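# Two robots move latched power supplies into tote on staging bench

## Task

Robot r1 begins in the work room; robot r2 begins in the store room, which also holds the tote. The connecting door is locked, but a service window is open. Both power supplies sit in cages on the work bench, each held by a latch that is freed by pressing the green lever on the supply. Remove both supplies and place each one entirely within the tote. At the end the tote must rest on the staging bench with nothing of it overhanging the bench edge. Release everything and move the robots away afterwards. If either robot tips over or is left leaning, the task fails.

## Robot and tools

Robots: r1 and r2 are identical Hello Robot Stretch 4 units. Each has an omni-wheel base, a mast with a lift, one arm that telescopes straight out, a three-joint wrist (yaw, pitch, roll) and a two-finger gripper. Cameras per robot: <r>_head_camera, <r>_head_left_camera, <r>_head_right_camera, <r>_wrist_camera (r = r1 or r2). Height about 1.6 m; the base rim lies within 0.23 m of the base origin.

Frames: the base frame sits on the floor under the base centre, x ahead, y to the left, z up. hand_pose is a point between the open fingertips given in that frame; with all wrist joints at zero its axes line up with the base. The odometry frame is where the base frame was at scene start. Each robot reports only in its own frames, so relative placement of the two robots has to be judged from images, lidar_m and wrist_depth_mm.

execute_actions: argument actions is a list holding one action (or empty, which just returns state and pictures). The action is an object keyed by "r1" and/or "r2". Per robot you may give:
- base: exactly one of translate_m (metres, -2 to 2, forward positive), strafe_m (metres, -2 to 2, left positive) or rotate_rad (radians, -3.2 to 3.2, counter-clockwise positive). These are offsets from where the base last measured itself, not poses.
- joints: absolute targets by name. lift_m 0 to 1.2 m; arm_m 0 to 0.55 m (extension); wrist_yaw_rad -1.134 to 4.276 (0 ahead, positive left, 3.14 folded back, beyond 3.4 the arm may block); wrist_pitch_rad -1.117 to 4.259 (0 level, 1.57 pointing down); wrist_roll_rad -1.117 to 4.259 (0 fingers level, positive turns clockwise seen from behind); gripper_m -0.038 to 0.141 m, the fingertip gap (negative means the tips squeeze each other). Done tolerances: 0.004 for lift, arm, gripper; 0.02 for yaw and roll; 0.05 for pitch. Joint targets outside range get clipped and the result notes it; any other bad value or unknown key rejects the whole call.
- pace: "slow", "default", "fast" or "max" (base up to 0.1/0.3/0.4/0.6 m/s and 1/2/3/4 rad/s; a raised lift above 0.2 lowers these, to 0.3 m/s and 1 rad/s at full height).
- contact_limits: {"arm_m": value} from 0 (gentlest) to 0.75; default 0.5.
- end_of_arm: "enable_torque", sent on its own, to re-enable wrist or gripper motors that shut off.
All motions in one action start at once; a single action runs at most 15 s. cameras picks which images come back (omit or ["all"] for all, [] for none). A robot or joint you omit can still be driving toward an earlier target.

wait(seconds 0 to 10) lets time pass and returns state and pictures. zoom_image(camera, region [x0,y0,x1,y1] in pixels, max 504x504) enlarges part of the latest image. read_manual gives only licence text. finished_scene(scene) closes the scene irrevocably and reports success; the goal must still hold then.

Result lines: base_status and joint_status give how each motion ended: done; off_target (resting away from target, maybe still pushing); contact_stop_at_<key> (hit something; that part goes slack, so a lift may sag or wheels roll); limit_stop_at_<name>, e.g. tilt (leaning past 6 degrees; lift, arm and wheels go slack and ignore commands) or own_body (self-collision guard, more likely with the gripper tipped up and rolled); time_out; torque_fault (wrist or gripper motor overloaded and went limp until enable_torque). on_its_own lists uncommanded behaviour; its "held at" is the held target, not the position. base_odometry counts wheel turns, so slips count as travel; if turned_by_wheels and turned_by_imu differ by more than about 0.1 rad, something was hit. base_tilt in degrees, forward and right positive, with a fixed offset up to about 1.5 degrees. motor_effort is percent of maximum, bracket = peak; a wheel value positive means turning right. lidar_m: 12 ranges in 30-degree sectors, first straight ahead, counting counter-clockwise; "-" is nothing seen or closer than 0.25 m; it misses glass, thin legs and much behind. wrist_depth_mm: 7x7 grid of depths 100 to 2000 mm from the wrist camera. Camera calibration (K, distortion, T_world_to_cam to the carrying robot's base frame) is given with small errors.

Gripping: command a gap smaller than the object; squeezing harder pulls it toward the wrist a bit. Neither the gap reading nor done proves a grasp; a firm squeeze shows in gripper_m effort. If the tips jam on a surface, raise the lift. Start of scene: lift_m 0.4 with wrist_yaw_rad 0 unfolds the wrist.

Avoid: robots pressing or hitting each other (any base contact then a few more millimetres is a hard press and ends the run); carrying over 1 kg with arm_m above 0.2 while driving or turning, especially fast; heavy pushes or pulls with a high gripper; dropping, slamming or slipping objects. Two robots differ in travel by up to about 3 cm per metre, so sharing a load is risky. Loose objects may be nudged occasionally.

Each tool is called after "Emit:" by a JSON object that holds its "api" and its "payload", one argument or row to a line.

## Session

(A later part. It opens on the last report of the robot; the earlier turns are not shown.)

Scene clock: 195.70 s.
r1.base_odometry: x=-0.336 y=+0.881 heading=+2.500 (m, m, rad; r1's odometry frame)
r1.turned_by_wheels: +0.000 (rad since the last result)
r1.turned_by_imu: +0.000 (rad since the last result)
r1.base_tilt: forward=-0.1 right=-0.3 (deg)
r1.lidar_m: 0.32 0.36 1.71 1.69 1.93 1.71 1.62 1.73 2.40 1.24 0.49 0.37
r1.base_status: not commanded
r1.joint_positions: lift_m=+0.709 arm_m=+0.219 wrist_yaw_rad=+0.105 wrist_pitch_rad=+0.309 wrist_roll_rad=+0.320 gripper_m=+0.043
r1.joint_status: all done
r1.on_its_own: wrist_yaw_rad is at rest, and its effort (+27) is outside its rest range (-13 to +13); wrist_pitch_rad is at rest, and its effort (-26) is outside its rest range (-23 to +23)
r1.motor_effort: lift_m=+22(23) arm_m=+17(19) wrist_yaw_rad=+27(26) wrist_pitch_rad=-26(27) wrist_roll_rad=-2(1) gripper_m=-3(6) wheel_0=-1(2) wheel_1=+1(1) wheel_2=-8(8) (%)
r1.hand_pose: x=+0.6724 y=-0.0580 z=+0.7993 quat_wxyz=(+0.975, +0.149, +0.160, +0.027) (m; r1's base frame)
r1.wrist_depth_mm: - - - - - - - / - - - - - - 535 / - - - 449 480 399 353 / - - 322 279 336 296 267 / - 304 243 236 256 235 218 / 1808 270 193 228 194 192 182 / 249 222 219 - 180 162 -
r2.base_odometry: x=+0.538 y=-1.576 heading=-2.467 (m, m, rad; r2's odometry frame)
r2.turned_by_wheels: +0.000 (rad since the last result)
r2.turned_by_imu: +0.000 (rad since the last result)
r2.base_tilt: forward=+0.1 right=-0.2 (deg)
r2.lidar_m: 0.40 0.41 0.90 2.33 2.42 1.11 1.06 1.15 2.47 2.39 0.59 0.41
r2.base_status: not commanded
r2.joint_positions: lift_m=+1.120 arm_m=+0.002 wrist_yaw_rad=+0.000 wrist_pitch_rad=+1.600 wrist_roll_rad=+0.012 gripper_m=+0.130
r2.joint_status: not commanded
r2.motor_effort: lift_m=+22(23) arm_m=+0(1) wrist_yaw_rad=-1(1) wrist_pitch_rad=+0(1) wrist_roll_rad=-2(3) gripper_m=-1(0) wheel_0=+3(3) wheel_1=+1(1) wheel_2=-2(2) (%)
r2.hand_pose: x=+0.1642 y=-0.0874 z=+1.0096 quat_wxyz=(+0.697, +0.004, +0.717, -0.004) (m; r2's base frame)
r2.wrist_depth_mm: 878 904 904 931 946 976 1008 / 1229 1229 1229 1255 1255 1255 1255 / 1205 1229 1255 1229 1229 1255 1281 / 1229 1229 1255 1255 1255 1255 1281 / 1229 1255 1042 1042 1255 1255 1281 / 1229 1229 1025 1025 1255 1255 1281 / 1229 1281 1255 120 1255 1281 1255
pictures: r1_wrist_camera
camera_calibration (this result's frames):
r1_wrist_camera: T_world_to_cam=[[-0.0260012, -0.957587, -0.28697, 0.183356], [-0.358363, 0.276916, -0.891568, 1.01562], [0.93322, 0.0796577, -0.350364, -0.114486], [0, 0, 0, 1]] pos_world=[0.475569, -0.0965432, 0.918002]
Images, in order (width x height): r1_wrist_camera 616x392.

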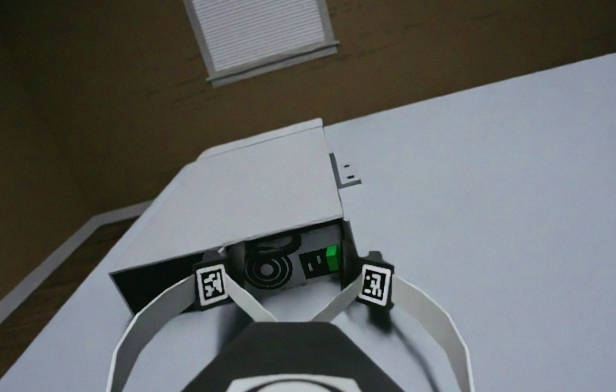

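Emit:
{"api": "execute_actions", "payload": {
  "actions": [
    {"r1":{"joints":{"gripper_m":0.015,"arm_m":0.225},"pace":"slow"}}
  ],
  "cameras": []
}}

Emit:
{"api": "execute_actions", "payload": {
  "actions": [
    {"r1":{"joints":{"gripper_m":-0.01,"arm_m":0.233,"lift_m":0.706},"pace":"slow"}}
  ],
  "cameras": []
}}

Emit:
{"api": "execute_actions", "payload": {
  "actions": [
    {"r1":{"joints":{"gripper_m":-0.038,"arm_m":0.239,"lift_m":0.704},"pace":"slow"}}
  ],
  "cameras": ["r1_wrist_camera"]
}}

Emit:
{"api": "zoom_image", "payload": {
  "camera": "r1_wrist_camera",
  "region": [180, 180, 420, 330]
}}

Emit:
{"api": "execute_actions", "payload": {
  "actions": [
    {"r1":{"joints":{"arm_m":0.226},"pace":"slow"}}
  ],
  "cameras": ["r1_wrist_camera"]
}}

Emit:
{"api": "zoom_image", "payload": {
  "camera": "r1_wrist_camera",
  "region": [180, 180, 420, 330]
}}

Emit:
{"api": "execute_actions", "payload": {
  "actions": [
    {"r1":{"joints":{"arm_m":0.220},"pace":"slow"}}
  ],
  "cameras": ["r1_wrist_camera"]
}}

Emit:
{"api": "zoom_image", "payload": {
  "camera": "r1_wrist_camera",
  "region": [180, 180, 420, 330]
}}

Scene clock: 197.50 s.
r1.base_odometry: x=-0.336 y=+0.881 heading=+2.500 (m, m, rad; r1's odometry frame)
r1.turned_by_wheels: +0.000 (rad since the last result)
r1.turned_by_imu: +0.000 (rad since the last result)
r1.base_tilt: forward=-0.1 right=-0.4 (deg)
r1.lidar_m: 0.33 0.35 1.73 1.69 1.92 1.70 1.62 1.69 2.40 1.27 0.48 0.37
r1.base_status: not commanded
r1.joint_positions: lift_m=+0.709 arm_m=+0.222 wrist_yaw_rad=+0.109 wrist_pitch_rad=+0.311 wrist_roll_rad=+0.320 gripper_m=+0.015
r1.joint_status: all done
r1.on_its_own: wrist_yaw_rad is at rest, and its effort (+15) is outside its rest range (-13 to +13); wrist_pitch_rad is at rest, and its effort (-32) is outside its rest range (-23 to +23)
r1.motor_effort: lift_m=+22(22) arm_m=+15(20) wrist_yaw_rad=+15(30) wrist_pitch_rad=-32(30) wrist_roll_rad=+0(3) gripper_m=-15(18) wheel_0=+1(1) wheel_1=+2(2) wheel_2=-9(11) (%)
r1.hand_pose: x=+0.6757 y=-0.0570 z=+0.7989 quat_wxyz=(+0.975, +0.149, +0.161, +0.029) (m; r1's base frame)
r1.wrist_depth_mm: - - - - - - - / - - - - - - 521 / - - - 436 469 394 345 / - - 319 274 332 291 265 / - 298 237 233 250 231 215 / 1863 255 189 224 189 189 181 / 248 217 216 - 178 161 -
r2.base_odometry: x=+0.538 y=-1.576 heading=-2.467 (m, m, rad; r2's odometry frame)
r2.turned_by_wheels: +0.000 (rad since the last result)
r2.turned_by_imu: +0.000 (rad since the last result)
r2.base_tilt: forward=+0.1 right=-0.2 (deg)
r2.lidar_m: 0.40 0.40 0.87 2.35 2.45 1.13 1.07 1.14 2.46 2.38 0.58 0.43
r2.base_status: not commanded
r2.joint_positions: lift_m=+1.120 arm_m=+0.002 wrist_yaw_rad=+0.000 wrist_pitch_rad=+1.600 wrist_roll_rad=+0.012 gripper_m=+0.130
r2.joint_status: not commanded
r2.motor_effort: lift_m=+23(23) arm_m=+0(1) wrist_yaw_rad=-1(1) wrist_pitch_rad=+0(0) wrist_roll_rad=+0(2) gripper_m=+0(1) wheel_0=+3(3) wheel_1=+1(1) wheel_2=-2(2) (%)
r2.hand_pose: x=+0.1642 y=-0.0874 z=+1.0096 quat_wxyz=(+0.697, +0.004, +0.717, -0.004) (m; r2's base frame)
r2.wrist_depth_mm: 891 904 904 931 960 976 1008 / 1205 1229 1255 1229 1229 1255 1281 / 1229 1229 1229 1255 1229 1229 1281 / 1229 1229 1229 1255 1229 1255 1281 / 1255 1229 1025 1042 1255 1281 1255 / 1229 1255 1025 1025 1229 1255 1281 / 1229 1229 1281 120 1255 1255 1255
pictures: none
No camera images: the call's "cameras" was empty. Leave "cameras" out to get every camera's image.

Scene clock: 198.73 s.
r1.base_odometry: x=-0.336 y=+0.881 heading=+2.500 (m, m, rad; r1's odometry frame)
r1.turned_by_wheels: +0.000 (rad since the last result)
r1.turned_by_imu: +0.002 (rad since the last result)
r1.base_tilt: forward=-0.1 right=-0.4 (deg)
r1.lidar_m: 0.34 0.35 1.69 1.68 1.92 1.67 1.64 1.71 2.43 1.32 0.51 0.35
r1.base_status: not commanded
r1.joint_positions: lift_m=+0.706 arm_m=+0.230 wrist_yaw_rad=+0.107 wrist_pitch_rad=+0.311 wrist_roll_rad=+0.320 gripper_m=-0.009
r1.joint_status: all done
r1.on_its_own: wrist_yaw_rad is at rest, and its effort (+21) is outside its rest range (-13 to +13); wrist_pitch_rad is at rest, and its effort (-34) is outside its rest range (-23 to +23)
r1.motor_effort: lift_m=+16(19) arm_m=+17(22) wrist_yaw_rad=+21(28) wrist_pitch_rad=-34(34) wrist_roll_rad=+2(0) gripper_m=-20(20) wheel_0=+4(4) wheel_1=+4(4) wheel_2=-11(12) (%)
r1.hand_pose: x=+0.6833 y=-0.0576 z=+0.7961 quat_wxyz=(+0.975, +0.149, +0.161, +0.028) (m; r1's base frame)
r1.wrist_depth_mm: - - - - - - - / - - - - - 603 517 / - - - 421 466 389 342 / - - 310 267 327 289 262 / - 281 229 226 243 227 211 / 1756 170 202 223 185 180 179 / 244 220 213 - 175 160 -
r2.base_odometry: x=+0.538 y=-1.576 heading=-2.467 (m, m, rad; r2's odometry frame)
r2.turned_by_wheels: +0.000 (rad since the last result)
r2.turned_by_imu: +0.000 (rad since the last result)
r2.base_tilt: forward=+0.1 right=-0.2 (deg)
r2.lidar_m: 0.37 0.41 0.88 2.35 2.40 1.14 1.05 1.13 2.48 2.39 0.59 0.42
r2.base_status: not commanded
r2.joint_positions: lift_m=+1.120 arm_m=+0.002 wrist_yaw_rad=+0.000 wrist_pitch_rad=+1.600 wrist_roll_rad=+0.012 gripper_m=+0.130
r2.joint_status: not commanded
r2.motor_effort: lift_m=+22(22) arm_m=-1(1) wrist_yaw_rad=-1(1) wrist_pitch_rad=+0(0) wrist_roll_rad=-2(1) gripper_m=-1(0) wheel_0=+3(3) wheel_1=+1(1) wheel_2=-2(2) (%)
r2.hand_pose: x=+0.1642 y=-0.0874 z=+1.0096 quat_wxyz=(+0.697, +0.004, +0.717, -0.004) (m; r2's base frame)
r2.wrist_depth_mm: 891 891 904 917 960 960 1008 / 1229 1229 1229 1255 1229 1255 1255 / 1229 1229 1255 1255 1255 1281 1255 / 1229 1229 1229 1229 1229 1255 1281 / 1229 1229 1025 1025 1255 1255 1281 / 1229 1229 1025 1008 1255 1255 1281 / 1229 1255 1229 119 1281 1255 1255
pictures: none
No camera images: the call's "cameras" was empty. Leave "cameras" out to get every camera's image.

Scene clock: 199.93 s.
r1.base_odometry: x=-0.336 y=+0.881 heading=+2.500 (m, m, rad; r1's odometry frame)
r1.turned_by_wheels: +0.000 (rad since the last result)
r1.turned_by_imu: +0.005 (rad since the last result)
r1.base_tilt: forward=-0.1 right=-0.3 (deg)
r1.lidar_m: 0.36 0.37 1.72 1.70 1.92 1.68 1.63 1.75 2.45 1.25 0.46 0.35
r1.base_status: not commanded
r1.joint_positions: lift_m=+0.704 arm_m=+0.236 wrist_yaw_rad=+0.105 wrist_pitch_rad=+0.311 wrist_roll_rad=+0.320 gripper_m=-0.037
r1.joint_status: all done
r1.on_its_own: wrist_yaw_rad is at rest, and its effort (+28) is outside its rest range (-13 to +13); wrist_pitch_rad is at rest, and its effort (-32) is outside its rest range (-23 to +23)
r1.motor_effort: lift_m=+16(15) arm_m=+16(21) wrist_yaw_rad=+28(35) wrist_pitch_rad=-32(34) wrist_roll_rad=-2(1) gripper_m=-24(25) wheel_0=+2(4) wheel_1=+3(5) wheel_2=-11(13) (%)
r1.hand_pose: x=+0.6894 y=-0.0581 z=+0.7942 quat_wxyz=(+0.975, +0.149, +0.161, +0.027) (m; r1's base frame)
r1.wrist_depth_mm: - - - - - - - / - - - - - 591 504 / - - - 415 455 387 338 / - - 306 255 324 282 259 / - 272 224 219 244 224 208 / 1708 163 194 220 180 172 176 / 237 219 210 - 174 157 -
r2.base_odometry: x=+0.538 y=-1.576 heading=-2.467 (m, m, rad; r2's odometry frame)
r2.turned_by_wheels: +0.000 (rad since the last result)
r2.turned_by_imu: +0.000 (rad since the last result)
r2.base_tilt: forward=+0.1 right=-0.2 (deg)
r2.lidar_m: 0.39 0.42 0.86 2.34 2.44 1.11 1.05 1.14 2.50 2.39 0.58 0.44
r2.base_status: not commanded
r2.joint_positions: lift_m=+1.120 arm_m=+0.002 wrist_yaw_rad=+0.000 wrist_pitch_rad=+1.600 wrist_roll_rad=+0.012 gripper_m=+0.130
r2.joint_status: not commanded
r2.motor_effort: lift_m=+22(22) arm_m=+0(0) wrist_yaw_rad=-1(1) wrist_pitch_rad=+0(0) wrist_roll_rad=-3(2) gripper_m=+0(1) wheel_0=+3(3) wheel_1=+1(1) wheel_2=-2(2) (%)
r2.hand_pose: x=+0.1642 y=-0.0874 z=+1.0096 quat_wxyz=(+0.697, +0.004, +0.717, -0.004) (m; r2's base frame)
r2.wrist_depth_mm: 891 878 917 917 946 976 1008 / 1229 1229 1255 1255 1281 1229 1255 / 1229 1255 1229 1229 1229 1255 1229 / 1229 1255 1255 1255 1255 1255 1255 / 1255 1255 1042 1025 1255 1255 1281 / 1229 1229 1042 1025 1229 1255 1281 / 1205 1205 1255 119 1255 1255 1281
pictures: r1_wrist_camera
camera_calibration (this result's frames):
r1_wrist_camera: T_world_to_cam=[[-0.026852, -0.95765, -0.286679, 0.182596], [-0.360333, 0.276776, -0.890817, 1.01789], [0.932437, 0.0793798, -0.352505, -0.129916], [0, 0, 0, 1]] pos_world=[0.492823, -0.0965535, 0.913308]
Images, in order (width x height): r1_wrist_camera 616x392.

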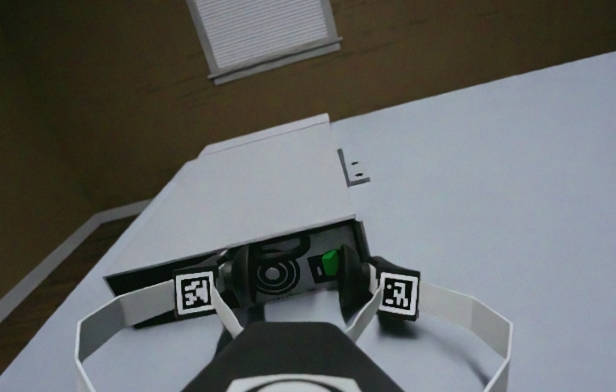

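Region (180, 180, 420, 330) of r1_wrist_camera's 616x392 image, scaled by 2.100; it fills the top 315 rows of this view, and the rest is white.

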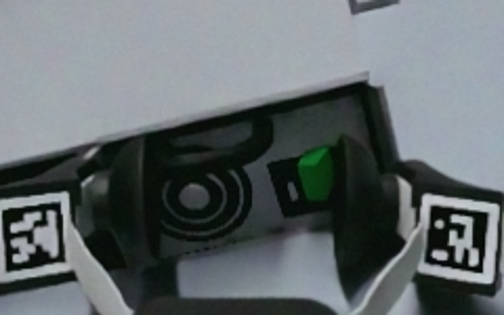

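Scene clock: 200.93 s.
r1.base_odometry: x=-0.337 y=+0.881 heading=+2.501 (m, m, rad; r1's odometry frame)
r1.turned_by_wheels: +0.000 (rad since the last result)
r1.turned_by_imu: +0.001 (rad since the last result)
r1.base_tilt: forward=+0.0 right=-0.4 (deg)
r1.lidar_m: 0.33 0.38 1.72 1.69 1.94 1.67 1.62 1.71 2.44 1.23 0.49 0.34
r1.base_status: not commanded
r1.joint_positions: lift_m=+0.704 arm_m=+0.228 wrist_yaw_rad=+0.113 wrist_pitch_rad=+0.305 wrist_roll_rad=+0.319 gripper_m=-0.037
r1.joint_status: all done
r1.motor_effort: lift_m=+18(18) arm_m=-11(13) wrist_yaw_rad=+4(26) wrist_pitch_rad=-16(33) wrist_roll_rad=+0(1) gripper_m=-33(31) wheel_0=-1(2) wheel_1=+0(3) wheel_2=-1(11) (%)
r1.hand_pose: x=+0.6821 y=-0.0558 z=+0.7957 quat_wxyz=(+0.976, +0.148, +0.159, +0.031) (m; r1's base frame)
r1.wrist_depth_mm: - - - - - - - / - - - - - - 525 / - - - 424 477 397 347 / - - 314 263 332 291 266 / - 304 232 225 240 228 212 / 1863 163 195 224 181 178 179 / 244 218 212 - 176 161 -
r2.base_odometry: x=+0.538 y=-1.576 heading=-2.467 (m, m, rad; r2's odometry frame)
r2.turned_by_wheels: +0.000 (rad since the last result)
r2.turned_by_imu: +0.000 (rad since the last result)
r2.base_tilt: forward=+0.1 right=-0.3 (deg)
r2.lidar_m: 0.39 0.41 0.91 2.34 2.45 1.12 1.06 1.14 2.50 2.39 0.57 0.43
r2.base_status: not commanded
r2.joint_positions: lift_m=+1.120 arm_m=+0.002 wrist_yaw_rad=+0.000 wrist_pitch_rad=+1.600 wrist_roll_rad=+0.012 gripper_m=+0.130
r2.joint_status: not commanded
r2.motor_effort: lift_m=+23(23) arm_m=-1(0) wrist_yaw_rad=-1(1) wrist_pitch_rad=+0(1) wrist_roll_rad=-3(2) gripper_m=+0(1) wheel_0=+3(3) wheel_1=+1(1) wheel_2=-2(3) (%)
r2.hand_pose: x=+0.1642 y=-0.0874 z=+1.0096 quat_wxyz=(+0.697, +0.004, +0.717, -0.004) (m; r2's base frame)
r2.wrist_depth_mm: 878 904 904 917 946 991 1008 / 1205 1229 1205 1255 1255 1229 1255 / 1229 1229 1229 1229 1229 1255 1281 / 1229 1229 1229 1229 1229 1255 1255 / 1229 1229 1025 1025 1229 1255 1255 / 1229 1205 1025 1025 1255 1281 1255 / 1229 1229 1229 119 1255 1281 1281
pictures: r1_wrist_camera
camera_calibration (this result's frames):
r1_wrist_camera: T_world_to_cam=[[-0.0176148, -0.957734, -0.287114, 0.179027], [-0.357171, 0.274239, -0.892873, 1.01531], [0.933873, 0.0868209, -0.346905, -0.127702], [0, 0, 0, 1]] pos_world=[0.485048, -0.0958889, 0.913641]
Images, in order (width x height): r1_wrist_camera 616x392.

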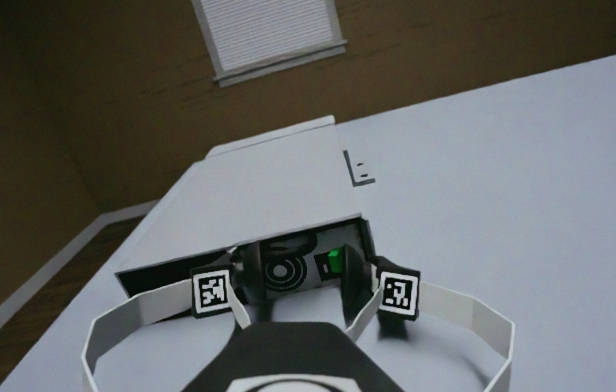

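Region (180, 180, 420, 330) of r1_wrist_camera's 616x392 image, scaled by 2.100; it fills the top 315 rows of this view, and the rest is white.

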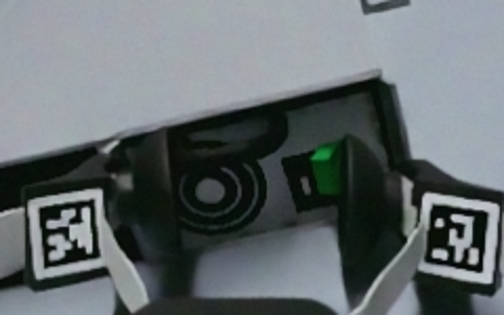

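Scene clock: 201.70 s.
r1.base_odometry: x=-0.337 y=+0.881 heading=+2.502 (m, m, rad; r1's odometry frame)
r1.turned_by_wheels: +0.001 (rad since the last result)
r1.turned_by_imu: +0.002 (rad since the last result)
r1.base_tilt: forward=+0.0 right=-0.4 (deg)
r1.lidar_m: 0.34 0.36 1.73 1.68 1.95 1.69 1.63 1.73 2.45 1.24 0.50 0.36
r1.base_status: not commanded
r1.joint_positions: lift_m=+0.704 arm_m=+0.221 wrist_yaw_rad=+0.125 wrist_pitch_rad=+0.307 wrist_roll_rad=+0.320 gripper_m=-0.037
r1.joint_status: all done
r1.on_its_own: wrist_yaw_rad is at rest, and its effort (-30) is outside its rest range (-13 to +13)
r1.motor_effort: lift_m=+19(19) arm_m=-7(10) wrist_yaw_rad=-30(30) wrist_pitch_rad=-22(27) wrist_roll_rad=+2(2) gripper_m=-20(31) wheel_0=+8(8) wheel_1=+4(4) wheel_2=+3(3) (%)
r1.hand_pose: x=+0.6759 y=-0.0525 z=+0.7950 quat_wxyz=(+0.975, +0.148, +0.161, +0.037) (m; r1's base frame)
r1.wrist_depth_mm: - - - - - - - / - - - - - - 512 / - - - 392 449 387 340 / - - 307 260 307 283 260 / - 357 249 223 236 225 208 / 1921 260 182 199 179 186 177 / 241 214 212 - 173 156 -
r2.base_odometry: x=+0.538 y=-1.576 heading=-2.467 (m, m, rad; r2's odometry frame)
r2.turned_by_wheels: +0.000 (rad since the last result)
r2.turned_by_imu: +0.000 (rad since the last result)
r2.base_tilt: forward=+0.1 right=-0.2 (deg)
r2.lidar_m: 0.40 0.40 0.92 2.35 2.44 1.14 1.06 1.14 2.47 2.39 0.60 0.44
r2.base_status: not commanded
r2.joint_positions: lift_m=+1.120 arm_m=+0.002 wrist_yaw_rad=+0.000 wrist_pitch_rad=+1.600 wrist_roll_rad=+0.012 gripper_m=+0.130
r2.joint_status: not commanded
r2.motor_effort: lift_m=+23(23) arm_m=+0(0) wrist_yaw_rad=-1(1) wrist_pitch_rad=-1(0) wrist_roll_rad=-2(1) gripper_m=-1(1) wheel_0=+3(3) wheel_1=+1(1) wheel_2=-2(2) (%)
r2.hand_pose: x=+0.1642 y=-0.0874 z=+1.0096 quat_wxyz=(+0.697, +0.004, +0.717, -0.004) (m; r2's base frame)
r2.wrist_depth_mm: 878 891 917 931 946 976 1008 / 1229 1229 1229 1255 1255 1255 1255 / 1229 1255 1229 1255 1229 1255 1255 / 1205 1229 1255 1255 1255 1281 1255 / 1255 1229 1025 1025 1255 1255 1281 / 1229 1255 1025 1008 1255 1255 1255 / 1229 1255 1229 119 1281 1255 1255
pictures: r1_wrist_camera
camera_calibration (this result's frames):
r1_wrist_camera: T_world_to_cam=[[-0.00683449, -0.957914, -0.286975, 0.174531], [-0.362511, 0.269834, -0.892062, 1.01422], [0.931954, 0.097935, -0.349098, -0.118847], [0, 0, 0, 1]] pos_world=[0.479619, -0.0948462, 0.913344]
Images, in order (width x height): r1_wrist_camera 616x392.

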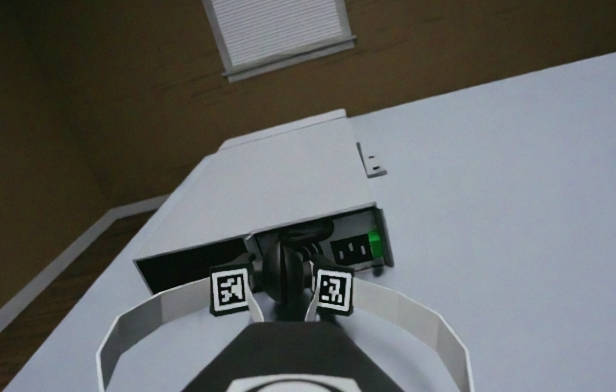

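Region (180, 180, 420, 330) of r1_wrist_camera's 616x392 image, scaled by 2.100; it fills the top 315 rows of this view, and the rest is white.

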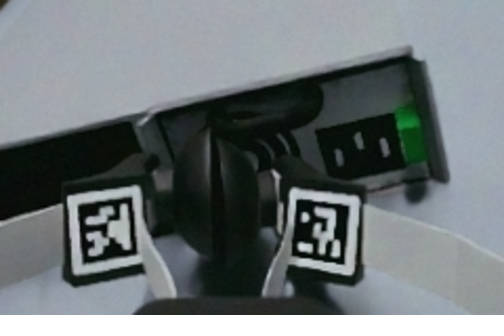

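Emit:
{"api": "execute_actions", "payload": {
  "actions": [
    {"r1":{"joints":{"arm_m":0.185,"lift_m":0.709}}}
  ],
  "cameras": []
}}

Emit:
{"api": "execute_actions", "payload": {
  "actions": [
    {"r1":{"joints":{"gripper_m":0.07,"wrist_yaw_rad":0.065}}}
  ],
  "cameras": []
}}

Emit:
{"api": "execute_actions", "payload": {
  "actions": [
    {"r1":{"joints":{"arm_m":0.213},"pace":"slow"}}
  ],
  "cameras": ["r1_wrist_camera"]
}}

Emit:
{"api": "execute_actions", "payload": {
  "actions": [
    {"r1":{"joints":{"gripper_m":0.03},"pace":"slow"}}
  ],
  "cameras": ["r1_wrist_camera"]
}}

Emit:
{"api": "zoom_image", "payload": {
  "camera": "r1_wrist_camera",
  "region": [180, 180, 420, 330]
}}

Scene clock: 203.13 s.
r1.base_odometry: x=-0.337 y=+0.881 heading=+2.501 (m, m, rad; r1's odometry frame)
r1.turned_by_wheels: -0.001 (rad since the last result)
r1.turned_by_imu: -0.001 (rad since the last result)
r1.base_tilt: forward=-0.1 right=-0.3 (deg)
r1.lidar_m: 0.32 0.36 1.72 1.70 1.92 1.70 1.62 1.72 2.43 1.21 0.49 0.34
r1.base_status: not commanded
r1.joint_positions: lift_m=+0.709 arm_m=+0.187 wrist_yaw_rad=+0.115 wrist_pitch_rad=+0.302 wrist_roll_rad=+0.320 gripper_m=-0.037
r1.joint_status: all done
r1.motor_effort: lift_m=+23(24) arm_m=-9(10) wrist_yaw_rad=-1(32) wrist_pitch_rad=-8(21) wrist_roll_rad=+2(1) gripper_m=-18(19) wheel_0=-1(8) wheel_1=+0(4) wheel_2=+0(3) (%)
r1.hand_pose: x=+0.6411 y=-0.0552 z=+0.8010 quat_wxyz=(+0.976, +0.149, +0.158, +0.032) (m; r1's base frame)
r1.wrist_depth_mm: - - - - - - - / - - - - - - 549 / - - - 455 500 418 364 / - - 336 282 345 303 274 / - 392 307 254 264 240 222 / - 291 182 200 177 196 185 / 254 224 224 - 182 164 -
r2.base_odometry: x=+0.538 y=-1.576 heading=-2.467 (m, m, rad; r2's odometry frame)
r2.turned_by_wheels: +0.000 (rad since the last result)
r2.turned_by_imu: +0.000 (rad since the last result)
r2.base_tilt: forward=+0.1 right=-0.1 (deg)
r2.lidar_m: 0.40 0.41 0.89 2.34 2.43 1.12 1.07 1.13 2.49 2.38 0.59 0.43
r2.base_status: not commanded
r2.joint_positions: lift_m=+1.120 arm_m=+0.002 wrist_yaw_rad=+0.000 wrist_pitch_rad=+1.600 wrist_roll_rad=+0.012 gripper_m=+0.130
r2.joint_status: not commanded
r2.motor_effort: lift_m=+23(22) arm_m=+0(0) wrist_yaw_rad=-1(1) wrist_pitch_rad=+0(0) wrist_roll_rad=-2(1) gripper_m=-1(1) wheel_0=+3(3) wheel_1=+1(1) wheel_2=-2(2) (%)
r2.hand_pose: x=+0.1642 y=-0.0874 z=+1.0096 quat_wxyz=(+0.697, +0.004, +0.717, -0.004) (m; r2's base frame)
r2.wrist_depth_mm: 878 891 904 917 960 960 1008 / 1205 1255 1229 1229 1255 1255 1255 / 1229 1255 1229 1255 1229 1255 1281 / 1205 1229 1229 1229 1255 1255 1229 / 1229 1229 1025 1025 1229 1229 1255 / 1229 1255 1042 1042 1255 1281 1255 / 1229 1229 1229 119 1255 1255 1281
pictures: none
No camera images: the call's "cameras" was empty. Leave "cameras" out to get every camera's image.

Scene clock: 204.90 s.
r1.base_odometry: x=-0.337 y=+0.881 heading=+2.501 (m, m, rad; r1's odometry frame)
r1.turned_by_wheels: +0.000 (rad since the last result)
r1.turned_by_imu: +0.000 (rad since the last result)
r1.base_tilt: forward=+0.0 right=-0.3 (deg)
r1.lidar_m: 0.35 0.36 1.70 1.69 1.94 1.70 1.63 1.71 2.45 1.23 0.49 0.35
r1.base_status: not commanded
r1.joint_positions: lift_m=+0.709 arm_m=+0.187 wrist_yaw_rad=+0.065 wrist_pitch_rad=+0.302 wrist_roll_rad=+0.320 gripper_m=+0.070
r1.joint_status: all done
r1.motor_effort: lift_m=+23(23) arm_m=-9(9) wrist_yaw_rad=-2(4) wrist_pitch_rad=-8(9) wrist_roll_rad=+0(1) gripper_m=-2(18) wheel_0=-1(1) wheel_1=+0(0) wheel_2=+0(0) (%)
r1.hand_pose: x=+0.6380 y=-0.0693 z=+0.8011 quat_wxyz=(+0.976, +0.152, +0.154, +0.008) (m; r1's base frame)
r1.wrist_depth_mm: - - - - - - - / - - - - - - 549 / - - - 488 500 413 364 / - - 338 304 349 304 273 / - 345 271 276 251 239 221 / 1921 283 239 231 198 196 185 / 254 229 222 - 182 165 -
r2.base_odometry: x=+0.538 y=-1.576 heading=-2.467 (m, m, rad; r2's odometry frame)
r2.turned_by_wheels: +0.000 (rad since the last result)
r2.turned_by_imu: +0.000 (rad since the last result)
r2.base_tilt: forward=+0.1 right=-0.1 (deg)
r2.lidar_m: 0.39 0.42 0.88 2.35 2.46 1.12 1.06 1.12 2.44 2.39 0.58 0.42
r2.base_status: not commanded
r2.joint_positions: lift_m=+1.120 arm_m=+0.002 wrist_yaw_rad=+0.000 wrist_pitch_rad=+1.600 wrist_roll_rad=+0.012 gripper_m=+0.130
r2.joint_status: not commanded
r2.motor_effort: lift_m=+22(23) arm_m=+0(1) wrist_yaw_rad=-1(1) wrist_pitch_rad=+0(0) wrist_roll_rad=-1(0) gripper_m=+0(0) wheel_0=+3(3) wheel_1=+1(1) wheel_2=-2(3) (%)
r2.hand_pose: x=+0.1642 y=-0.0874 z=+1.0096 quat_wxyz=(+0.697, +0.004, +0.717, -0.004) (m; r2's base frame)
r2.wrist_depth_mm: 878 891 917 931 946 960 991 / 1205 1255 1255 1205 1255 1229 1255 / 1229 1255 1229 1229 1255 1255 1255 / 1229 1255 1255 1255 1229 1255 1255 / 1229 1255 1025 1025 1281 1255 1255 / 1229 1229 1008 1008 1255 1229 1255 / 1229 1255 1229 120 1255 1255 1255
pictures: none
No camera images: the call's "cameras" was empty. Leave "cameras" out to get every camera's image.

Scene clock: 206.23 s.
r1.base_odometry: x=-0.337 y=+0.881 heading=+2.501 (m, m, rad; r1's odometry frame)
r1.turned_by_wheels: +0.000 (rad since the last result)
r1.turned_by_imu: +0.000 (rad since the last result)
r1.base_tilt: forward=-0.1 right=-0.4 (deg)
r1.lidar_m: 0.33 0.36 1.72 1.67 1.91 1.70 1.61 1.70 2.46 1.22 0.49 0.33
r1.base_status: not commanded
r1.joint_positions: lift_m=+0.709 arm_m=+0.211 wrist_yaw_rad=+0.065 wrist_pitch_rad=+0.302 wrist_roll_rad=+0.320 gripper_m=+0.070
r1.joint_status: all done
r1.motor_effort: lift_m=+23(23) arm_m=+9(7) wrist_yaw_rad=-1(1) wrist_pitch_rad=-9(8) wrist_roll_rad=+1(0) gripper_m=-2(1) wheel_0=-1(1) wheel_1=+1(0) wheel_2=+0(0) (%)
r1.hand_pose: x=+0.6628 y=-0.0693 z=+0.8011 quat_wxyz=(+0.976, +0.152, +0.154, +0.008) (m; r1's base frame)
r1.wrist_depth_mm: - - - - - - - / - - - - - - 549 / - - - 500 500 415 366 / - - 336 306 349 303 276 / - 314 250 250 250 240 223 / 1983 270 239 230 198 196 185 / 255 229 222 - 182 165 -
r2.base_odometry: x=+0.538 y=-1.576 heading=-2.467 (m, m, rad; r2's odometry frame)
r2.turned_by_wheels: +0.000 (rad since the last result)
r2.turned_by_imu: +0.000 (rad since the last result)
r2.base_tilt: forward=+0.1 right=-0.2 (deg)
r2.lidar_m: 0.39 0.44 0.90 2.34 2.45 1.13 1.06 1.16 2.47 2.38 0.63 0.40
r2.base_status: not commanded
r2.joint_positions: lift_m=+1.120 arm_m=+0.002 wrist_yaw_rad=+0.000 wrist_pitch_rad=+1.600 wrist_roll_rad=+0.012 gripper_m=+0.130
r2.joint_status: not commanded
r2.motor_effort: lift_m=+23(23) arm_m=-1(0) wrist_yaw_rad=-1(1) wrist_pitch_rad=+0(0) wrist_roll_rad=-1(1) gripper_m=-2(0) wheel_0=+3(3) wheel_1=+1(1) wheel_2=-2(3) (%)
r2.hand_pose: x=+0.1642 y=-0.0874 z=+1.0096 quat_wxyz=(+0.697, +0.004, +0.717, -0.004) (m; r2's base frame)
r2.wrist_depth_mm: 891 891 917 931 960 960 1025 / 1229 1229 1229 1255 1255 1229 1255 / 1229 1229 1229 1255 1229 1255 1255 / 1229 1229 1229 1229 1255 1255 1255 / 1229 1229 1025 1025 1281 1255 1255 / 1229 1229 1025 1025 1255 1255 1255 / 1229 1229 1255 119 1255 1255 1281
pictures: r1_wrist_camera
camera_calibration (this result's frames):
r1_wrist_camera: T_world_to_cam=[[-0.0626735, -0.955684, -0.287646, 0.197763], [-0.341163, 0.291366, -0.893708, 1.00817], [0.937912, 0.0421225, -0.344305, -0.114554], [0, 0, 0, 1]] pos_world=[0.463786, -0.0999214, 0.918451]
Images, in order (width x height): r1_wrist_camera 616x392.

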